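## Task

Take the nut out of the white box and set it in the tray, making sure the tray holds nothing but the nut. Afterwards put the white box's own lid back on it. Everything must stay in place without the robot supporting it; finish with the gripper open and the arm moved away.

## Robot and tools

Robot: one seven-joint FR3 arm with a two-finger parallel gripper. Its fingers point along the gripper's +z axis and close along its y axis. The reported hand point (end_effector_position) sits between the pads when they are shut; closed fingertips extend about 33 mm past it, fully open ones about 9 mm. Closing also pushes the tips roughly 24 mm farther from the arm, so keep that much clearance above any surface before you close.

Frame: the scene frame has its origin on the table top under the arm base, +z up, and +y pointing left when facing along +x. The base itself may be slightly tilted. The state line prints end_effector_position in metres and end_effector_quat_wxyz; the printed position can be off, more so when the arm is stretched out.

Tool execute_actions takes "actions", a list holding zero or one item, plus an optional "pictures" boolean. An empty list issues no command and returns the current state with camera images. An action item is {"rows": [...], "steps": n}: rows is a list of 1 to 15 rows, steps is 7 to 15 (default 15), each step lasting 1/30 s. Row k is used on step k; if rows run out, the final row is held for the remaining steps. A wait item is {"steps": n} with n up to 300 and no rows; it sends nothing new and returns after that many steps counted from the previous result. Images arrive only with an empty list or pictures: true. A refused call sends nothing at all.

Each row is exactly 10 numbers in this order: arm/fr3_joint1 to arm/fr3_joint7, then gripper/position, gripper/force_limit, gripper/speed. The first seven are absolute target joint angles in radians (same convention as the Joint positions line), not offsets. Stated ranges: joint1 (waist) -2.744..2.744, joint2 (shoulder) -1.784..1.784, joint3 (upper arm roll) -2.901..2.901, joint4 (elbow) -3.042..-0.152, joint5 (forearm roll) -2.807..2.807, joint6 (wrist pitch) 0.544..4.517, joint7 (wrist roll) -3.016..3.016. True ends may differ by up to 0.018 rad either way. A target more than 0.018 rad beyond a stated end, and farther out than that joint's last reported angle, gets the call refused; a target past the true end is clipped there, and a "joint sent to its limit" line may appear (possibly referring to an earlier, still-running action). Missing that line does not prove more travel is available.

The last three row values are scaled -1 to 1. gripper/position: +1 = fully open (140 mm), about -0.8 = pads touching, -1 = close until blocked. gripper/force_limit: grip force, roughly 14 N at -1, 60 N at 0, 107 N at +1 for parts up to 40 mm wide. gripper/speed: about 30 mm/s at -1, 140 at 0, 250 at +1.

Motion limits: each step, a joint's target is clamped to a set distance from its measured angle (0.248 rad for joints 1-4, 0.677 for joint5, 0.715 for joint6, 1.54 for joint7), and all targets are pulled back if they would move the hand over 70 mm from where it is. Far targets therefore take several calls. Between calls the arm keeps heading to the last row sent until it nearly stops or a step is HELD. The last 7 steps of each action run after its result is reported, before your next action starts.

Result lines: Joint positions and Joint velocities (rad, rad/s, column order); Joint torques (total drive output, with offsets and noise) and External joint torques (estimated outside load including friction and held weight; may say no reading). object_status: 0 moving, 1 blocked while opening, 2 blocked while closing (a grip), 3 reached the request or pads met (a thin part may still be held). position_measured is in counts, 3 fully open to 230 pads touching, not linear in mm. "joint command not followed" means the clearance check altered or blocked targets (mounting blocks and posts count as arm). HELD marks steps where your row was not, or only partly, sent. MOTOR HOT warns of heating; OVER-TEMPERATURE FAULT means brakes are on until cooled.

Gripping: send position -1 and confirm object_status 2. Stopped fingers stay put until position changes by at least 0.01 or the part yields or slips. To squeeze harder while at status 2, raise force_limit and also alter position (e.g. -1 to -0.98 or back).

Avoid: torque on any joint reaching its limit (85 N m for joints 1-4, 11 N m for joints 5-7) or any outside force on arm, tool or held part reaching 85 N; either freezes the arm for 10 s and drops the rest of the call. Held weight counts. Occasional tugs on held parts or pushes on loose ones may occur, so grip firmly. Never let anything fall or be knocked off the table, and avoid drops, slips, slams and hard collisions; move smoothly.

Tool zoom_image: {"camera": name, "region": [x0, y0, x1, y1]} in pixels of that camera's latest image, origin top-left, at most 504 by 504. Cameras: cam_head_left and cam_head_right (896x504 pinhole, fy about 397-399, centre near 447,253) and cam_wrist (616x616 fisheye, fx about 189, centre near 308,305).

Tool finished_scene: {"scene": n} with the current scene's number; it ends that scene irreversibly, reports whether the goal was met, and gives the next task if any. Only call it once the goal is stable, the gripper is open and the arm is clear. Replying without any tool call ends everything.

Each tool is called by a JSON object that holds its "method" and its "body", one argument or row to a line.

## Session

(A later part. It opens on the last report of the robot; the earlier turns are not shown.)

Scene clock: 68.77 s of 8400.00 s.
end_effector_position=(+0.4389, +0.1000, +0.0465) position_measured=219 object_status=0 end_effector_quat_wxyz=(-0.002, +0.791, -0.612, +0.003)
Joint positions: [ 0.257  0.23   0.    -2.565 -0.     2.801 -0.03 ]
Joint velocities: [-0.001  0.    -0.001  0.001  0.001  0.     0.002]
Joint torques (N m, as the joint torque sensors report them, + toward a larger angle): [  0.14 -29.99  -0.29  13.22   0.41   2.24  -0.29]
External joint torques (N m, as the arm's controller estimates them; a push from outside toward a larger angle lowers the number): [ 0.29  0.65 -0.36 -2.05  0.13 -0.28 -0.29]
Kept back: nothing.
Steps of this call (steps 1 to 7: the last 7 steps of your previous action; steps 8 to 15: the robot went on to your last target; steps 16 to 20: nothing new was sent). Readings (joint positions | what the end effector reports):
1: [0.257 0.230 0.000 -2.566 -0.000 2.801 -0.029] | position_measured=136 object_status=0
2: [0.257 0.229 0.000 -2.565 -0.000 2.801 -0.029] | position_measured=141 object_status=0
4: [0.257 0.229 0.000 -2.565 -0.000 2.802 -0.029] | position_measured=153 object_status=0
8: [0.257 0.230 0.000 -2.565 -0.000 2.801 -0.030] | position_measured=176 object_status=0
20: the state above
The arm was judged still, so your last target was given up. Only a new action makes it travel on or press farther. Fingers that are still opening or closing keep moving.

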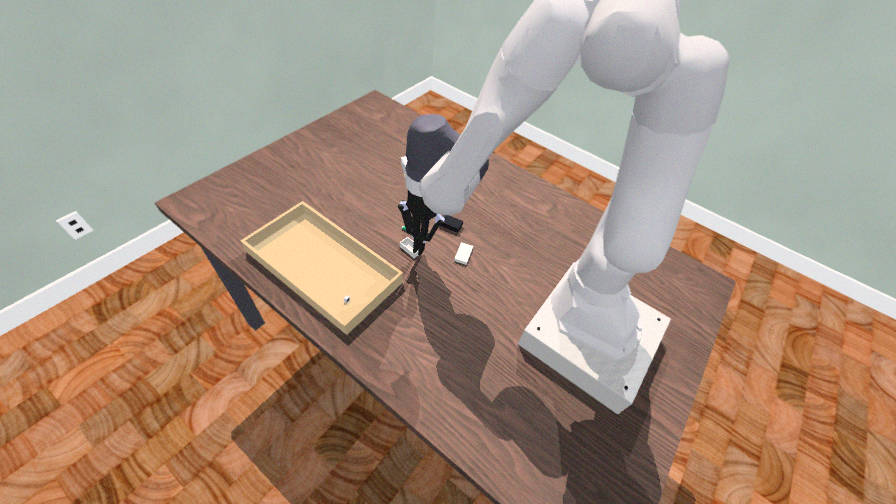

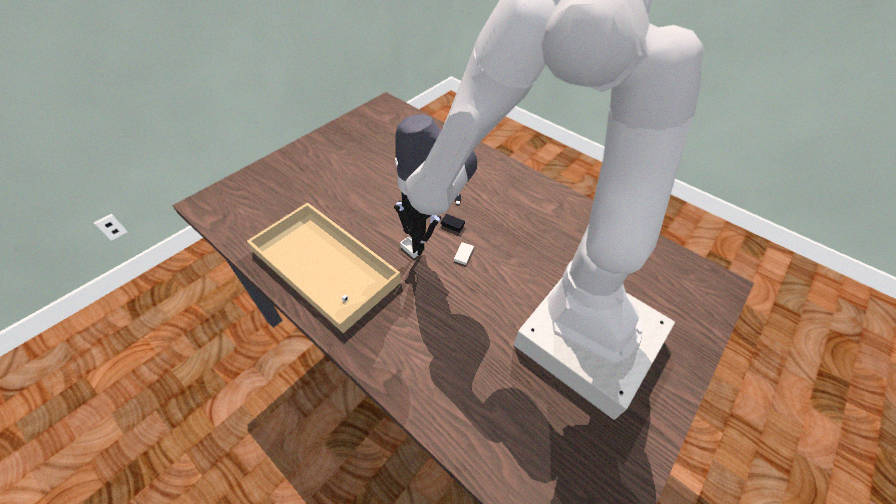

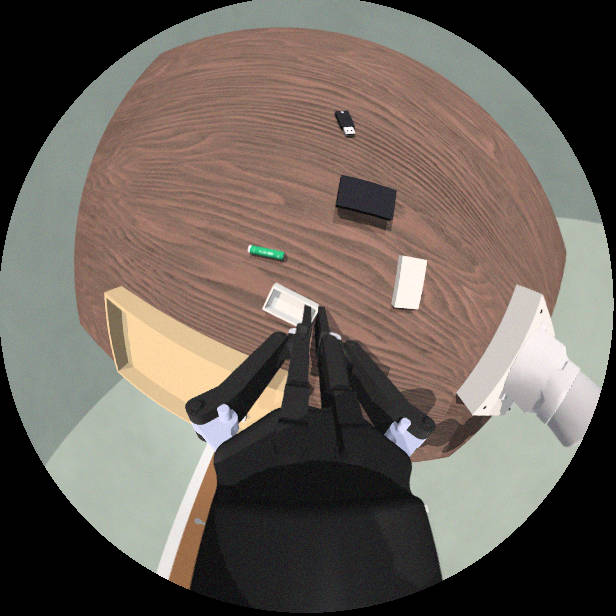

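{"method": "execute_actions", "body": {
  "actions": [
    {"rows":[[0.255,0.232,0,-2.567,0,2.799,-0.033,-0.6,-0.7,-0.3],[0.255,0.232,0,-2.567,0,2.799,-0.033,-0.6,-0.7,-0.3],[0.255,0.232,0,-2.567,0,2.799,-0.033,-0.6,-0.7,-0.3],[0.255,0.232,0,-2.567,0,2.799,-0.033,-0.6,-0.7,-0.3],[0.255,0.19,0,-2.568,0,2.76,-0.033,-0.6,-0.7,0],[0.255,0.14,0,-2.569,0,2.71,-0.033,-0.6,-0.7,0],[0.255,0.09,0,-2.57,0,2.66,-0.033,-0.6,-0.7,0],[0.255,0.09,0,-2.57,0,2.66,-0.033,-0.6,-0.7,0],[0.255,0.09,0,-2.57,0,2.66,-0.033,-0.6,-0.7,0],[0.255,0.09,0,-2.57,0,2.66,-0.033,-0.6,-0.7,0],[0.231,0.162,0,-2.476,0,2.638,1.79,-0.1,-0.5,0]],"steps":15}
  ]
}}

{"method": "execute_actions", "body": {
  "actions": [
    {"steps":50}
  ],
  "pictures": true
}}

{"method": "zoom_image", "body": {
  "camera": "cam_wrist",
  "region": [250, 250, 380, 360]
}}

Scene clock: 69.93 s of 8400.00 s.
end_effector_position=(+0.4424, +0.1009, +0.0748) position_measured=205 object_status=0 end_effector_quat_wxyz=(-0.006, +0.791, -0.612, +0.007)
Joint positions: [ 0.257  0.15   0.    -2.573 -0.     2.741 -0.03 ]
Joint velocities: [-0.    -0.856 -0.     0.047 -0.    -0.46   0.   ]
Joint torques (N m, as the joint torque sensors report them, + toward a larger angle): [  0.05 -23.12  -0.5   13.97   0.42   1.93  -0.28]
External joint torques (N m, as the arm's controller estimates them; a push from outside toward a larger angle lowers the number): [ 0.35 -1.08 -0.34 -1.72  0.02 -0.31 -0.28]
Steps of this call (steps 1 to 27: nothing new was sent; steps 28 to 35: the first 8 steps of this action). Readings (joint positions | what the end effector reports):
28: [0.257 0.230 0.000 -2.565 -0.000 2.801 -0.030] | position_measured=219 object_status=0
29: [0.257 0.230 0.000 -2.565 -0.000 2.801 -0.030] | position_measured=219 object_status=0
31: [0.257 0.230 0.000 -2.565 -0.000 2.801 -0.030] | position_measured=205 object_status=0
35: the state above

Scene clock: 71.60 s of 8400.00 s.
end_effector_position=(+0.4685, +0.0951, +0.0929) position_measured=141 object_status=3 end_effector_quat_wxyz=(+0.002, +0.003, +1.000, -0.001)
Joint positions: [ 0.233  0.16  -0.    -2.478 -0.     2.64   1.777]
Joint velocities: [ 0.001 -0.001  0.     0.    -0.     0.001  0.035]
Joint torques (N m, as the joint torque sensors report them, + toward a larger angle): [ -0.67 -29.57  -0.67  17.97   0.57   2.13   0.25]
External joint torques (N m, as the arm's controller estimates them; a push from outside toward a larger angle lowers the number): [-0.5   1.48 -0.66  0.1   0.16 -0.3   0.25]
Kept back: nothing.
Steps of this call (steps 1 to 7: the last 7 steps of your previous action; steps 8 to 50: the robot went on to your last target). Readings (joint positions | what the end effector reports):
1: [0.257 0.126 0.000 -2.571 -0.000 2.728 -0.030] | position_measured=205 object_status=0
2: [0.257 0.109 0.000 -2.568 -0.000 2.718 -0.030] | position_measured=205 object_status=0
4: [0.248 0.127 0.002 -2.522 -0.000 2.693 0.255] | position_measured=199 object_status=0
8: [0.235 0.154 -0.000 -2.484 -0.000 2.666 0.796] | position_measured=169 object_status=0
50: the state above

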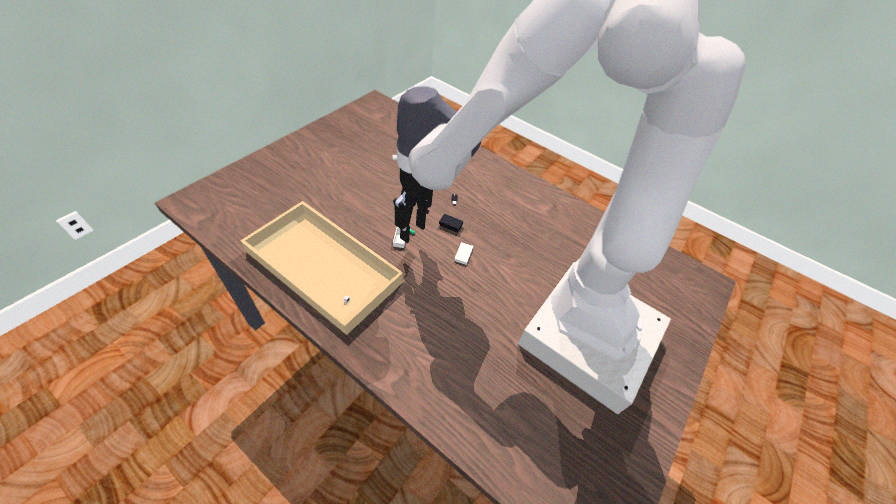

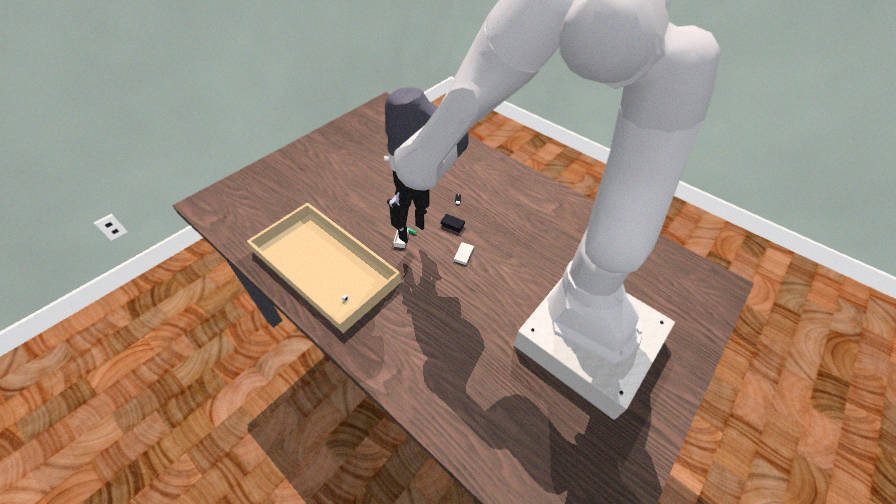

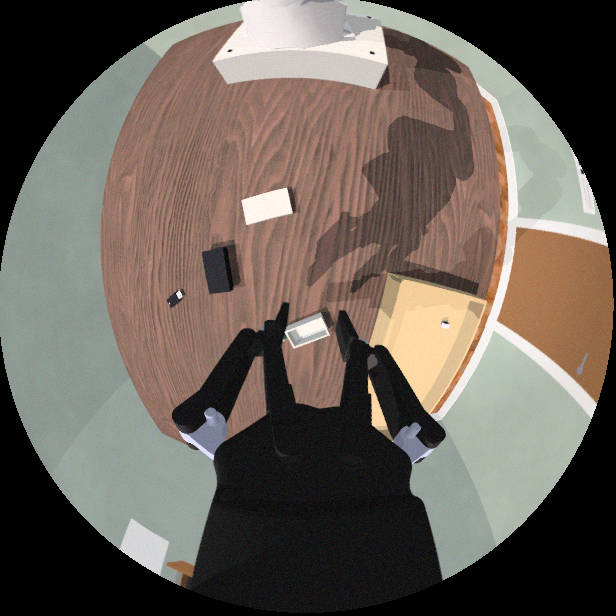

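Region (250, 250, 380, 360) of cam_wrist's 616x616 image, scaled by 3.877, with more detail than that image has; it fills the top 426 rows of this view, and the rest is white.

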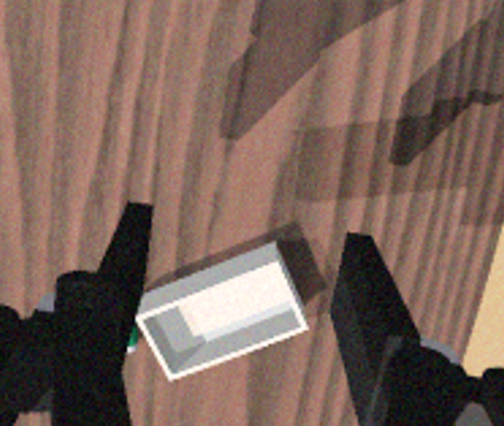

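{"method": "execute_actions", "body": {
  "actions": [
    {"rows":[[0.2,0.2,0,-2.356,0,2.58,-0.3,-0.1,-0.5,0],[0.2,0.239,0,-2.356,0,2.595,-0.3,-0.1,-0.5,0]],"steps":15}
  ]
}}

{"method": "execute_actions", "body": {
  "actions": [
    {"steps":45}
  ],
  "pictures": true
}}

{"method": "zoom_image", "body": {
  "camera": "cam_wrist",
  "region": [250, 240, 380, 360]
}}

{"method": "zoom_image", "body": {
  "camera": "cam_head_left",
  "region": [360, 200, 450, 280]
}}

Scene clock: 72.43 s of 8400.00 s.
end_effector_position=(+0.5076, +0.0861, +0.0945) position_measured=141 object_status=3 end_effector_quat_wxyz=(+0.005, -0.513, +0.858, -0.004)
Joint positions: [ 0.202  0.234 -0.001 -2.362 -0.001  2.607  0.662]
Joint velocities: [-0.006  0.062  0.     0.045  0.001 -0.056 -3.175]
Joint torques (N m, as the joint torque sensors report them, + toward a larger angle): [ -0.14 -33.68   0.05  16.73   0.62   2.27  -0.9 ]
External joint torques (N m, as the arm's controller estimates them; a push from outside toward a larger angle lowers the number): [-0.94  1.37 -1.2  -1.85  0.27 -0.26 -0.95]
Steps of this call (steps 1 to 17: the robot went on to your last target; steps 18 to 25: the first 8 steps of this action). Readings (joint positions | what the end effector reports):
18: [0.229 0.171 0.002 -2.457 -0.001 2.628 1.658] | position_measured=141 object_status=3
19: [0.222 0.189 0.003 -2.422 -0.001 2.622 1.501] | position_measured=141 object_status=3
21: [0.210 0.215 0.001 -2.381 -0.001 2.617 1.188] | position_measured=141 object_status=3
25: the state above

Scene clock: 73.93 s of 8400.00 s.
end_effector_position=(+0.5059, +0.0858, +0.0932) position_measured=141 object_status=3 end_effector_quat_wxyz=(+0.000, +0.849, -0.528, +0.002)
Joint positions: [ 0.202  0.237 -0.001 -2.358 -0.001  2.597 -0.29 ]
Joint velocities: [ 0.001 -0.001  0.002  0.     0.    -0.001 -0.022]
Joint torques (N m, as the joint torque sensors report them, + toward a larger angle): [ -0.56 -32.39   0.24  18.7    0.7    2.18  -0.08]
External joint torques (N m, as the arm's controller estimates them; a push from outside toward a larger angle lowers the number): [-0.53  1.81  0.05  0.15  0.28 -0.34 -0.08]
Kept back: nothing.
Steps of this call (steps 1 to 7: the last 7 steps of your previous action; steps 8 to 45: the robot went on to your last target). Readings (joint positions | what the end effector reports):
1: [0.202 0.236 -0.001 -2.361 -0.001 2.605 0.563] | position_measured=141 object_status=3
2: [0.202 0.236 -0.001 -2.360 -0.001 2.604 0.473] | position_measured=141 object_status=3
4: [0.202 0.237 -0.001 -2.359 -0.001 2.602 0.322] | position_measured=141 object_status=3
8: [0.202 0.237 -0.001 -2.358 -0.001 2.599 0.102] | position_measured=141 object_status=3
45: the state above

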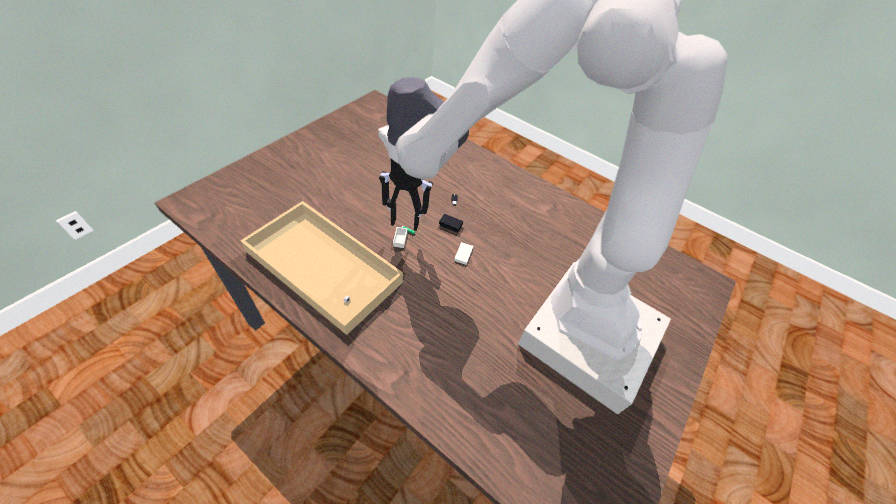

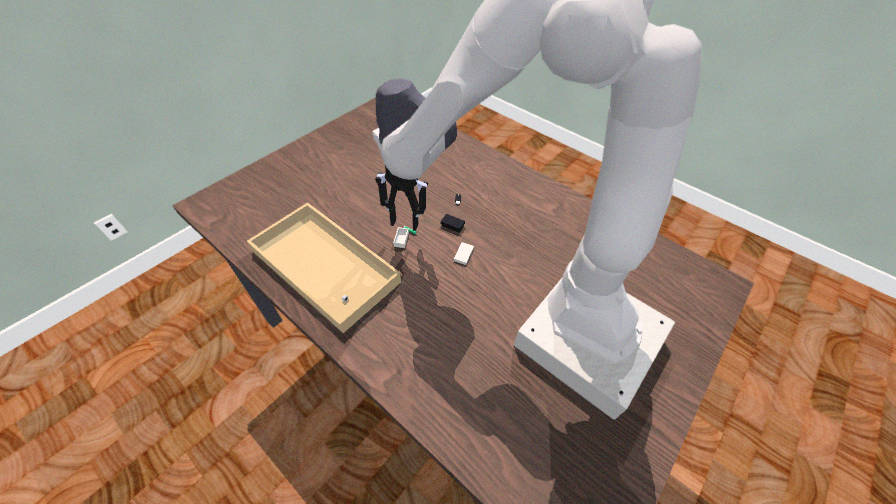

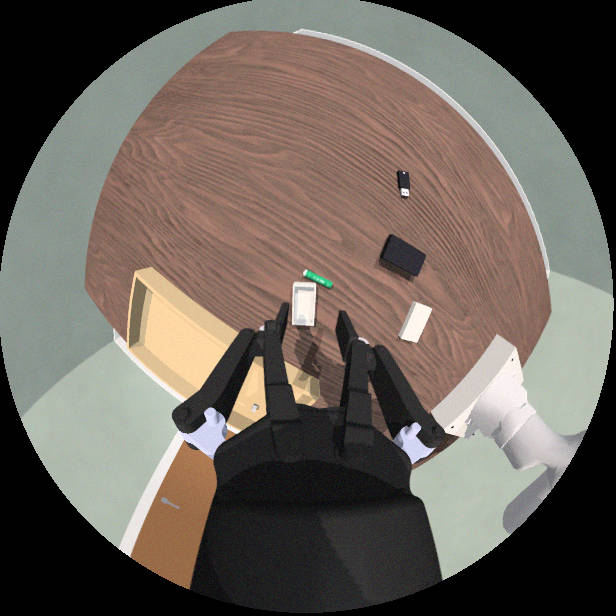

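Region (250, 240, 380, 360) of cam_wrist's 616x616 image, scaled by 3.877, with more detail than that image has; it fills the top 465 rows of this view, and the rest is white.

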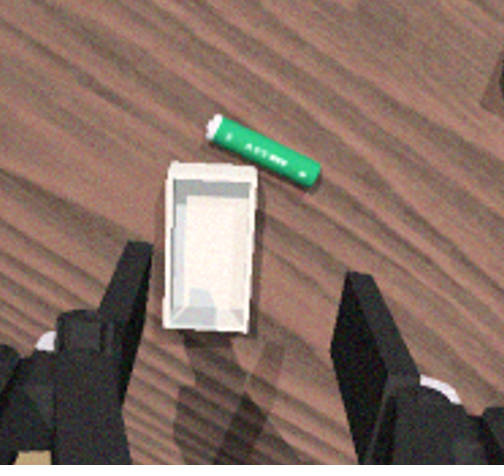

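Region (360, 200, 450, 280) of cam_head_left's 896x504 image, scaled by 5.600, with more detail than that image has.

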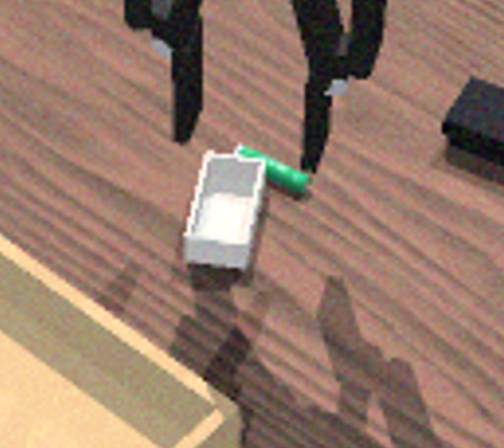

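{"method": "execute_actions", "body": {
  "actions": [
    {"rows":[[0.19,0.273,0,-2.304,0,2.577,-0.41,-0.1,-0.5,0],[0.19,0.273,0,-2.304,0,2.577,-0.41,-0.1,-0.5,0],[0.19,0.273,0,-2.304,0,2.577,-0.41,-0.1,-0.5,0],[0.19,0.273,0,-2.304,0,2.577,-0.41,-0.1,-0.5,0],[0.19,0.273,0,-2.304,0,2.577,-0.41,-0.1,-0.5,0],[0.19,0.285,0,-2.303,0,2.588,-0.41,-0.1,-0.5,0],[0.19,0.297,0,-2.302,0,2.599,-0.41,-0.1,-0.5,0],[0.19,0.309,0,-2.301,0,2.61,-0.41,-0.1,-0.5,0],[0.19,0.321,0,-2.3,0,2.621,-0.41,-0.1,-0.5,0],[0.19,0.333,0,-2.299,0,2.632,-0.41,-0.1,-0.5,0],[0.19,0.345,0,-2.298,0,2.643,-0.41,-0.1,-0.5,0],[0.19,0.357,0,-2.297,0,2.654,-0.41,-0.1,-0.5,0],[0.19,0.369,0,-2.296,0,2.665,-0.41,-0.1,-0.5,0],[0.19,0.38,0,-2.295,0,2.675,-0.41,-0.1,-0.5,0],[0.19,0.387,0,-2.295,0,2.682,-0.41,-0.1,-0.5,0]],"steps":15}
  ]
}}

{"method": "execute_actions", "body": {
  "actions": [
    {"steps":15}
  ],
  "pictures": true
}}

Scene clock: 75.17 s of 8400.00 s.
end_effector_position=(+0.5225, +0.0842, +0.0884) position_measured=141 object_status=3 end_effector_quat_wxyz=(-0.001, +0.865, -0.501, +0.003)
Joint positions: [ 0.193  0.283  0.    -2.304 -0.001  2.592 -0.36 ]
Joint velocities: [-0.002  0.256 -0.     0.06  -0.002  0.113 -0.156]
Joint torques (N m, as the joint torque sensors report them, + toward a larger angle): [ -0.38 -32.09  -0.41  15.17   0.68   2.46  -0.34]
External joint torques (N m, as the arm's controller estimates them; a push from outside toward a larger angle lowers the number): [-0.39  1.34 -0.73 -0.96  0.28  0.43 -0.35]
Steps of this call (steps 1 to 15: the robot went on to your last target; steps 16 to 29: nothing new was sent; steps 30 to 37: the first 8 steps of this action). Readings (joint positions | what the end effector reports):
30: [0.201 0.244 0.000 -2.348 -0.001 2.593 -0.306] | position_measured=141 object_status=3
31: [0.199 0.254 0.000 -2.333 -0.001 2.591 -0.316] | position_measured=141 object_status=3
33: [0.195 0.264 0.000 -2.317 -0.001 2.588 -0.334] | position_measured=141 object_status=3
37: the state above

Scene clock: 75.67 s of 8400.00 s.
end_effector_position=(+0.5164, +0.0831, +0.0431) position_measured=141 object_status=3 end_effector_quat_wxyz=(+0.005, +0.874, -0.485, -0.004)
Joint positions: [ 0.193  0.386  0.    -2.297 -0.001  2.671 -0.398]
Joint velocities: [ 0.     0.    -0.001  0.009  0.001  0.053 -0.031]
Joint torques (N m, as the joint torque sensors report them, + toward a larger angle): [ -0.63 -36.53  -0.3   17.91   0.68   2.88  -0.2 ]
External joint torques (N m, as the arm's controller estimates them; a push from outside toward a larger angle lowers the number): [-0.5   0.5  -0.54  1.02  0.32  0.45 -0.2 ]
Kept back: nothing.
Steps of this call (steps 1 to 7: the last 7 steps of your previous action; steps 8 to 15: the robot went on to your last target). Readings (joint positions | what the end effector reports):
1: [0.193 0.293 0.000 -2.303 -0.001 2.597 -0.365] | position_measured=141 object_status=3
2: [0.193 0.304 0.000 -2.301 -0.001 2.603 -0.369] | position_measured=141 object_status=3
4: [0.193 0.328 0.000 -2.300 -0.001 2.616 -0.376] | position_measured=141 object_status=3
8: [0.193 0.373 0.000 -2.298 -0.001 2.647 -0.387] | position_measured=141 object_status=3
15: the state above

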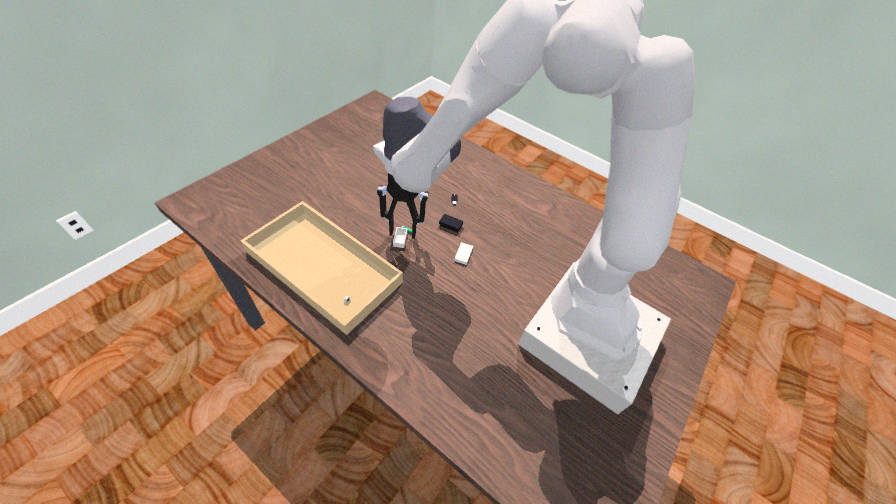

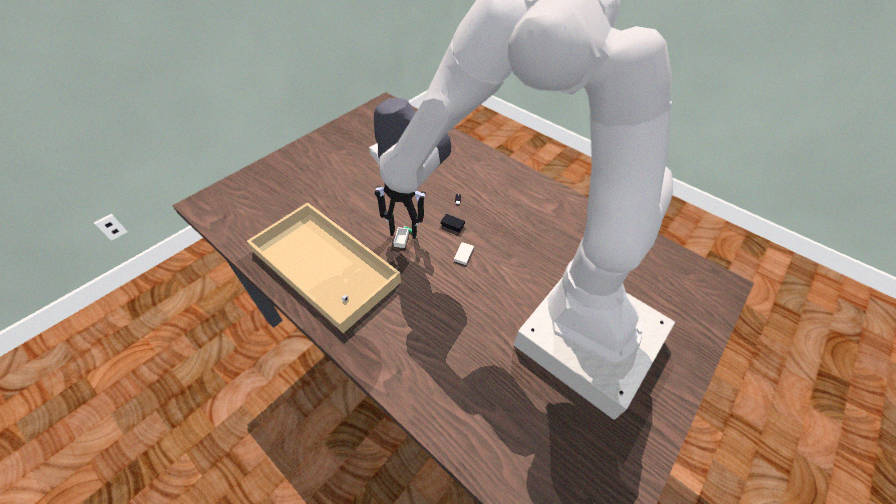

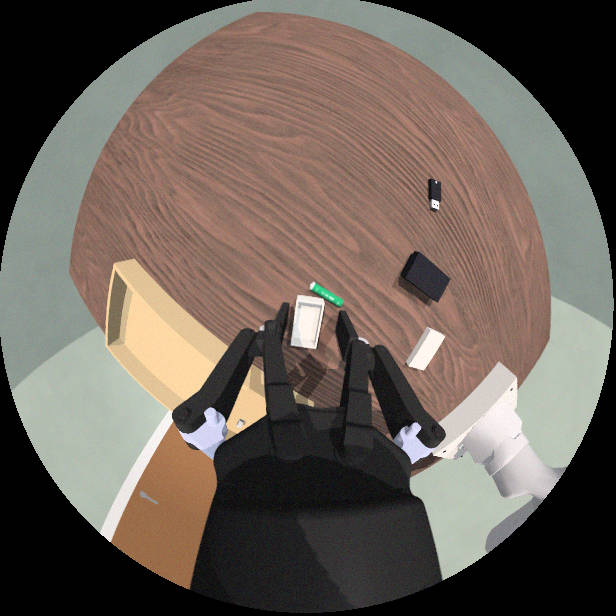

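{"method": "execute_actions", "body": {
  "actions": []
}}

Scene clock: 76.63 s of 8400.00 s.
end_effector_position=(+0.5195, +0.0836, +0.0440) position_measured=141 object_status=3 end_effector_quat_wxyz=(+0.002, +0.877, -0.481, -0.000)
Joint positions: [ 0.192  0.386  0.    -2.297 -0.001  2.679 -0.406]
Joint velocities: [-0.001  0.002  0.002 -0.001  0.001 -0.    -0.001]
Joint torques (N m, as the joint torque sensors report them, + toward a larger angle): [ -0.65 -36.97  -0.36  17.31   0.58   2.96  -0.15]
External joint torques (N m, as the arm's controller estimates them; a push from outside toward a larger angle lowers the number): [-0.58  0.29 -0.66  0.19  0.22  0.46 -0.15]
Kept back: nothing.
Steps of this call (steps 1 to 15: the robot went on to your last target; steps 16 to 29: nothing new was sent). Readings (joint positions | what the end effector reports):
1: [0.193 0.386 0.000 -2.297 -0.001 2.673 -0.399] | position_measured=141 object_status=3
2: [0.193 0.386 0.000 -2.297 -0.001 2.674 -0.399] | position_measured=141 object_status=3
4: [0.193 0.386 0.000 -2.297 -0.001 2.676 -0.401] | position_measured=141 object_status=3
8: [0.193 0.386 0.000 -2.297 -0.001 2.678 -0.403] | position_measured=141 object_status=3
29: the state above
The arm was judged still, so your last target was given up. Only a new action makes it travel on or press farther. Fingers that are still opening or closing keep moving.

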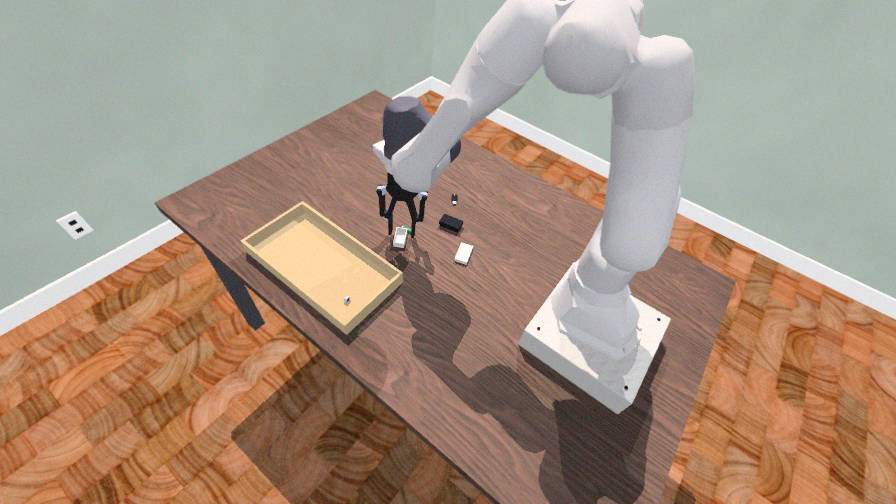

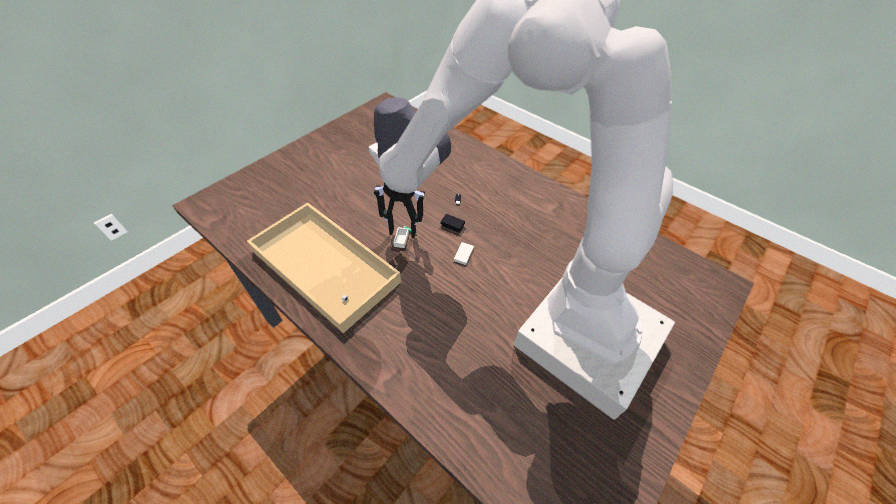

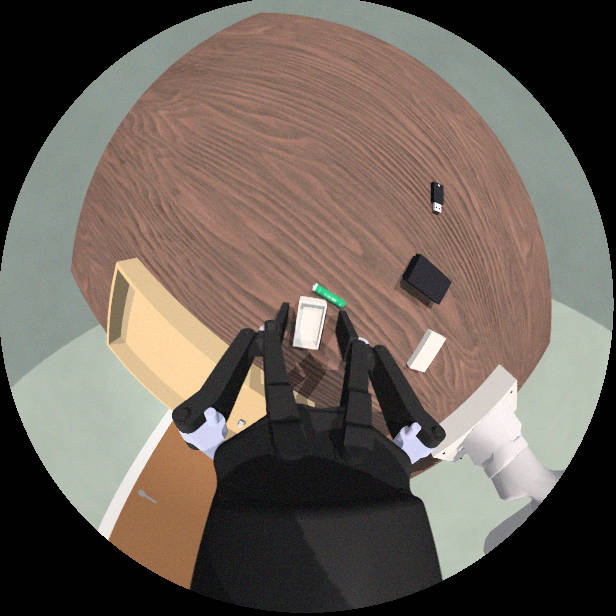

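{"method": "execute_actions", "body": {
  "actions": [
    {"rows":[[0.19,0.387,0,-2.295,0,2.682,-0.41,-1,-0.5,-0.3]],"steps":15}
  ],
  "pictures": true
}}

Scene clock: 77.07 s of 8400.00 s.
end_effector_position=(+0.5198, +0.0836, +0.0442) position_measured=180 object_status=0 end_effector_quat_wxyz=(+0.002, +0.877, -0.481, +0.000)
Joint positions: [ 0.192  0.386  0.    -2.297 -0.001  2.68  -0.407]
Joint velocities: [ 0.    -0.013 -0.001  0.011 -0.001  0.003  0.001]
Joint torques (N m, as the joint torque sensors report them, + toward a larger angle): [ -1.07 -34.99  -0.65  16.83   0.6    2.77  -0.32]
External joint torques (N m, as the arm's controller estimates them; a push from outside toward a larger angle lowers the number): [-1.02  3.02 -0.96 -0.85  0.24  0.13 -0.32]
Steps of this call (steps 1 to 5: nothing new was sent; steps 6 to 13: the first 8 steps of this action). Readings (joint positions | what the end effector reports):
6: [0.192 0.386 0.000 -2.297 -0.001 2.680 -0.407] | position_measured=141 object_status=0
7: [0.192 0.386 0.000 -2.297 -0.001 2.680 -0.407] | position_measured=146 object_status=0
9: [0.192 0.386 0.000 -2.297 -0.001 2.680 -0.407] | position_measured=157 object_status=0
13: the state above

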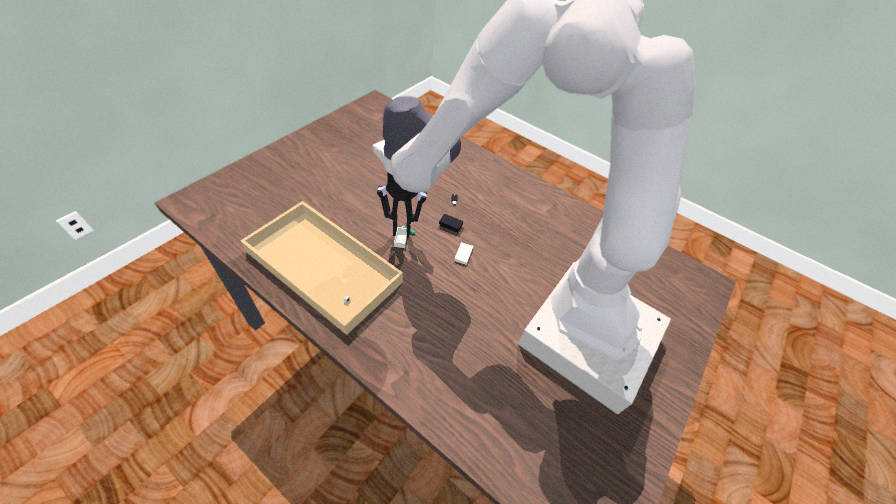

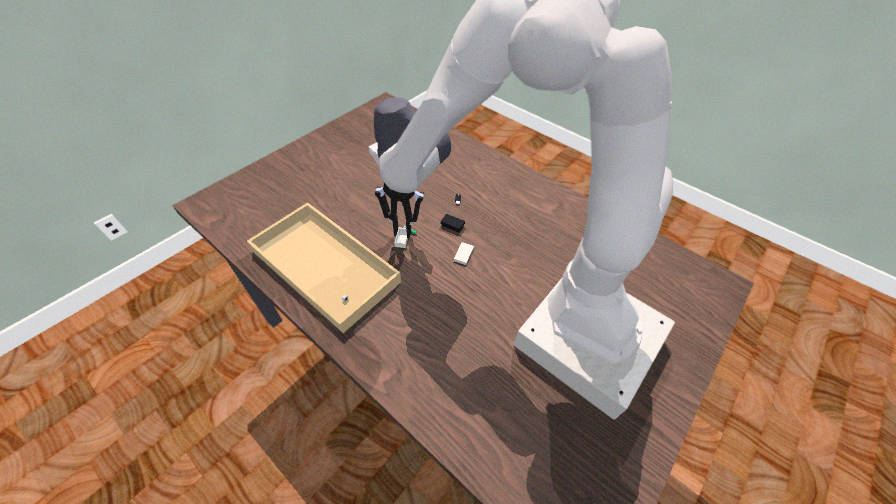

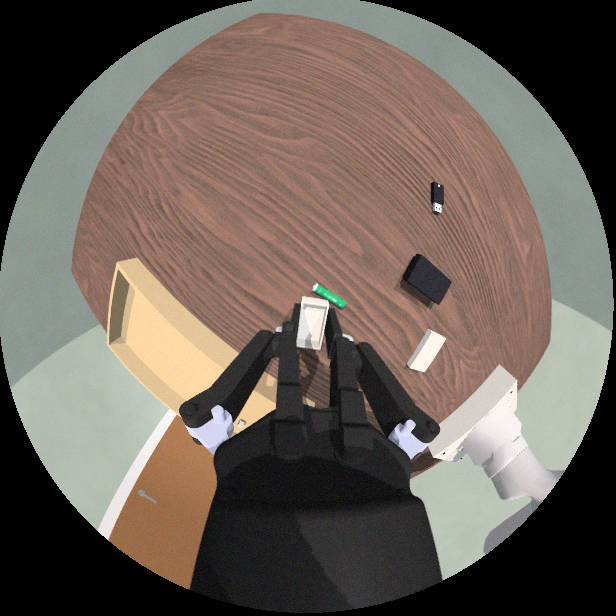

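{"method": "execute_actions", "body": {
  "actions": [
    {"rows":[[0.19,0.387,0,-2.295,0,2.682,-0.41,-1,-0.5,-0.3],[0.19,0.387,0,-2.295,0,2.682,-0.41,-1,-0.5,-0.3],[0.19,0.38,0,-2.296,0,2.675,-0.41,-1,-0.5,-0.3],[0.19,0.373,0,-2.297,0,2.668,-0.41,-1,-0.5,-0.3],[0.19,0.365,0,-2.298,0,2.661,-0.41,-1,-0.5,-0.3],[0.19,0.357,0,-2.299,0,2.654,-0.41,-1,-0.5,-0.3],[0.19,0.35,0,-2.299,0,2.649,-0.41,-1,-0.5,-0.3],[0.2,0.35,0,-2.299,0,2.649,-0.41,-1,-0.5,-0.3],[0.215,0.35,0,-2.299,0,2.649,-0.41,-1,-0.5,-0.3],[0.23,0.35,0,-2.299,0,2.649,-0.41,-1,-0.5,-0.3],[0.245,0.35,0,-2.299,0,2.649,-0.41,-1,-0.5,-0.3],[0.26,0.35,0,-2.299,0,2.649,-0.41,-1,-0.5,-0.3],[0.27,0.35,0,-2.299,0,2.649,-0.41,-1,-0.5,-0.3]],"steps":15}
  ]
}}

{"method": "execute_actions", "body": {
  "actions": [
    {"rows":[[0.27,0.35,0,-2.299,0,2.649,-0.41,-1,-0.5,-0.3],[0.27,0.354,0,-2.299,0,2.653,-0.41,-1,-0.5,-0.3],[0.27,0.358,0,-2.298,0,2.657,-0.41,-1,-0.5,-0.3],[0.27,0.362,0,-2.298,0,2.661,-0.41,-1,-0.5,-0.3],[0.27,0.366,0,-2.298,0,2.665,-0.41,-1,-0.5,-0.3],[0.27,0.37,0,-2.297,0,2.669,-0.41,-1,-0.5,-0.3],[0.27,0.374,0,-2.297,0,2.673,-0.41,-1,-0.5,-0.3],[0.27,0.378,0,-2.296,0,2.677,-0.41,-1,-0.5,-0.3],[0.27,0.382,0,-2.296,0,2.68,-0.41,-1,-0.5,-0.3],[0.27,0.385,0,-2.295,0,2.682,-0.41,-1,-0.5,-0.3]],"steps":15}
  ],
  "pictures": true
}}

Scene clock: 78.37 s of 8400.00 s.
end_effector_position=(+0.5230, +0.0843, +0.0553) position_measured=186 object_status=2 end_effector_quat_wxyz=(-0.001, +0.877, -0.481, +0.004)
Joint positions: [ 0.193  0.362 -0.    -2.298 -0.001  2.665 -0.407]
Joint velocities: [ 0.027 -0.176 -0.004 -0.001 -0.001 -0.074 -0.001]
Joint torques (N m, as the joint torque sensors report them, + toward a larger angle): [  4.14 -35.09   0.33  15.94   0.68   2.    -0.23]
External joint torques (N m, as the arm's controller estimates them; a push from outside toward a larger angle lowers the number): [ 2.43 -0.52 -0.99 -0.97  0.37 -0.31 -0.23]
Steps of this call (steps 1 to 7: the last 7 steps of your previous action; steps 8 to 15: the robot went on to your last target; steps 16 to 31: nothing new was sent; steps 32 to 39: the first 8 steps of this action). Readings (joint positions | what the end effector reports):
32: [0.192 0.386 0.000 -2.297 -0.001 2.680 -0.407] | position_measured=186 object_status=2
33: [0.192 0.386 0.000 -2.297 -0.001 2.680 -0.407] | position_measured=186 object_status=2
35: [0.192 0.384 0.000 -2.297 -0.001 2.678 -0.407] | position_measured=186 object_status=2
39: the state above

Scene clock: 78.87 s of 8400.00 s.
end_effector_position=(+0.5123, +0.1243, +0.0522) position_measured=186 object_status=2 end_effector_quat_wxyz=(+0.002, +0.895, -0.446, +0.000)
Joint positions: [ 0.269  0.367  0.002 -2.298 -0.001  2.663 -0.407]
Joint velocities: [ 0.     0.12  -0.007  0.001 -0.     0.07   0.   ]
Joint torques (N m, as the joint torque sensors report them, + toward a larger angle): [  0.41 -36.02  -0.82  17.91   0.64   2.95  -0.24]
External joint torques (N m, as the arm's controller estimates them; a push from outside toward a larger angle lowers the number): [ 0.35  1.56 -1.22  0.33  0.27  0.45 -0.24]
Steps of this call (steps 1 to 7: the last 7 steps of your previous action; steps 8 to 15: the first 8 steps of this action). Readings (joint positions | what the end effector reports):
8: [0.263 0.351 0.002 -2.298 -0.001 2.655 -0.407] | position_measured=186 object_status=2
9: [0.267 0.351 0.003 -2.298 -0.001 2.655 -0.407] | position_measured=186 object_status=2
11: [0.269 0.354 0.003 -2.298 -0.001 2.655 -0.407] | position_measured=186 object_status=2
15: the state above

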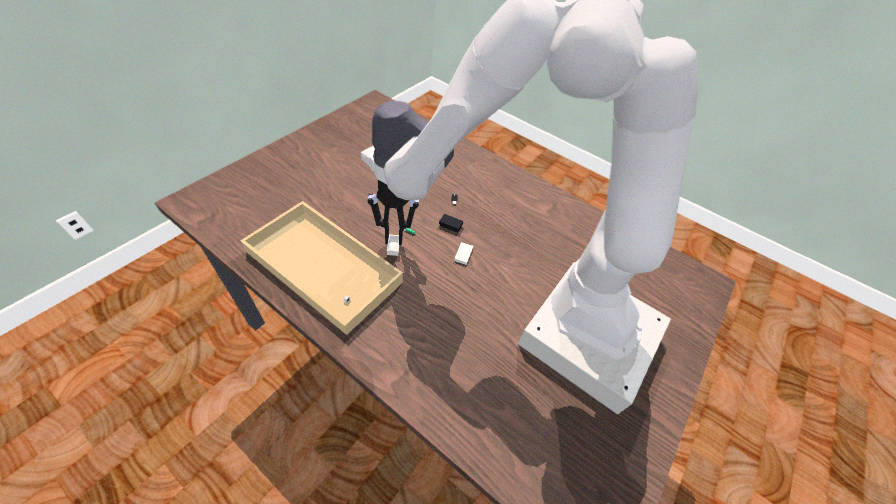

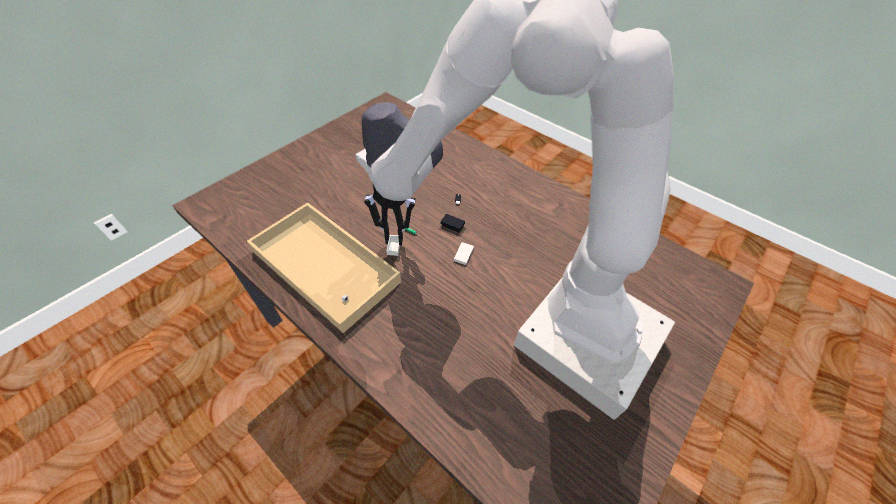

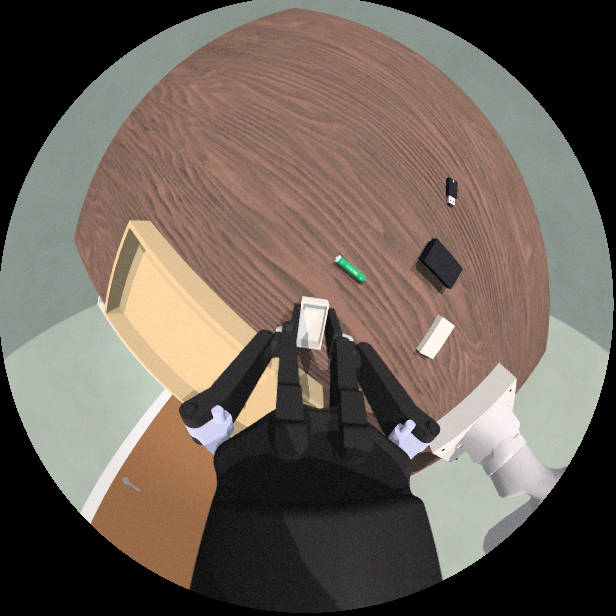

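{"method": "execute_actions", "body": {
  "actions": [
    {"rows":[[0.27,0.386,0,-2.295,0,2.682,-0.41,-1,-0.5,-0.3],[0.27,0.386,0,-2.295,0,2.682,-0.41,-1,-0.5,-0.3],[0.27,0.386,0,-2.295,0,2.682,-0.41,-1,-0.5,-0.3],[0.27,0.386,0,-2.295,0,2.682,-0.41,-1,-0.5,-0.3],[0.27,0.386,0,-2.295,0,2.682,-0.41,-0.1,-0.5,-0.3]],"steps":15}
  ],
  "pictures": true
}}

Scene clock: 79.40 s of 8400.00 s.
end_effector_position=(+0.5118, +0.1239, +0.0448) position_measured=170 object_status=0 end_effector_quat_wxyz=(+0.002, +0.895, -0.447, +0.000)
Joint positions: [ 0.269  0.384  0.001 -2.297 -0.001  2.679 -0.407]
Joint velocities: [0.001 0.001 0.001 0.001 0.001 0.006 0.001]
Joint torques (N m, as the joint torque sensors report them, + toward a larger angle): [  1.54 -35.28  -0.07  17.73   0.63   2.86  -0.21]
External joint torques (N m, as the arm's controller estimates them; a push from outside toward a larger angle lowers the number): [ 1.55  1.97 -0.43  0.57  0.27  0.36 -0.21]
Steps of this call (steps 1 to 7: the last 7 steps of your previous action; step 8: the robot went on to your last target; steps 9 to 16: the first 8 steps of this action). Readings (joint positions | what the end effector reports):
9: [0.269 0.384 0.001 -2.297 -0.001 2.676 -0.407] | position_measured=186 object_status=2
10: [0.269 0.384 0.001 -2.297 -0.001 2.677 -0.407] | position_measured=186 object_status=2
12: [0.269 0.384 0.001 -2.297 -0.001 2.678 -0.407] | position_measured=186 object_status=2
16: the state above

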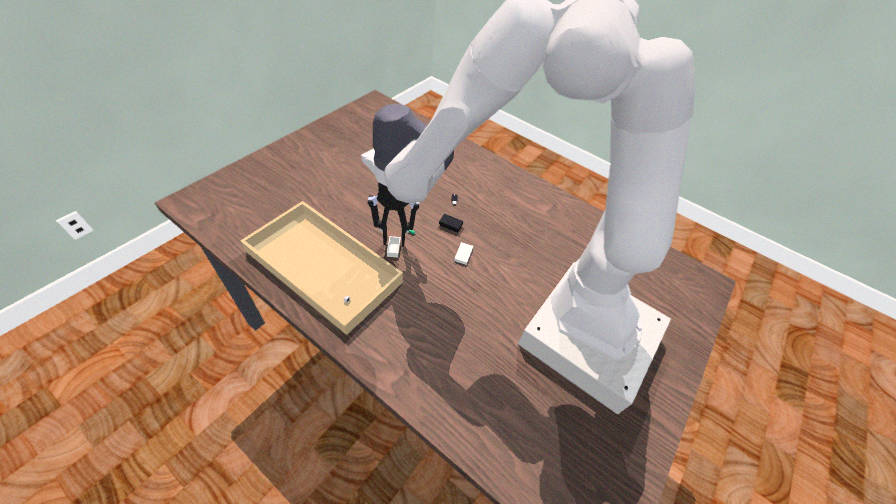

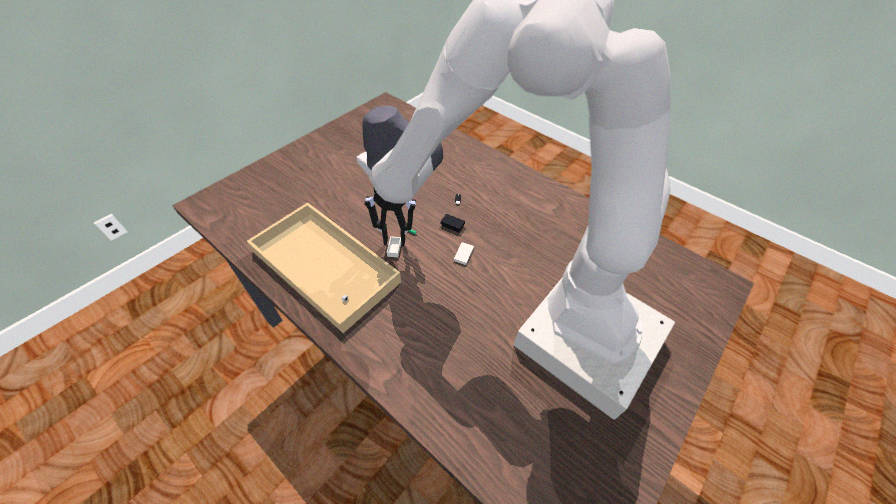

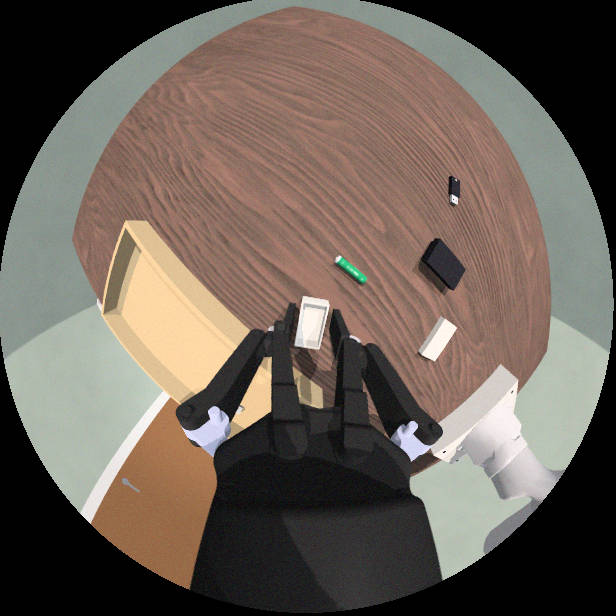

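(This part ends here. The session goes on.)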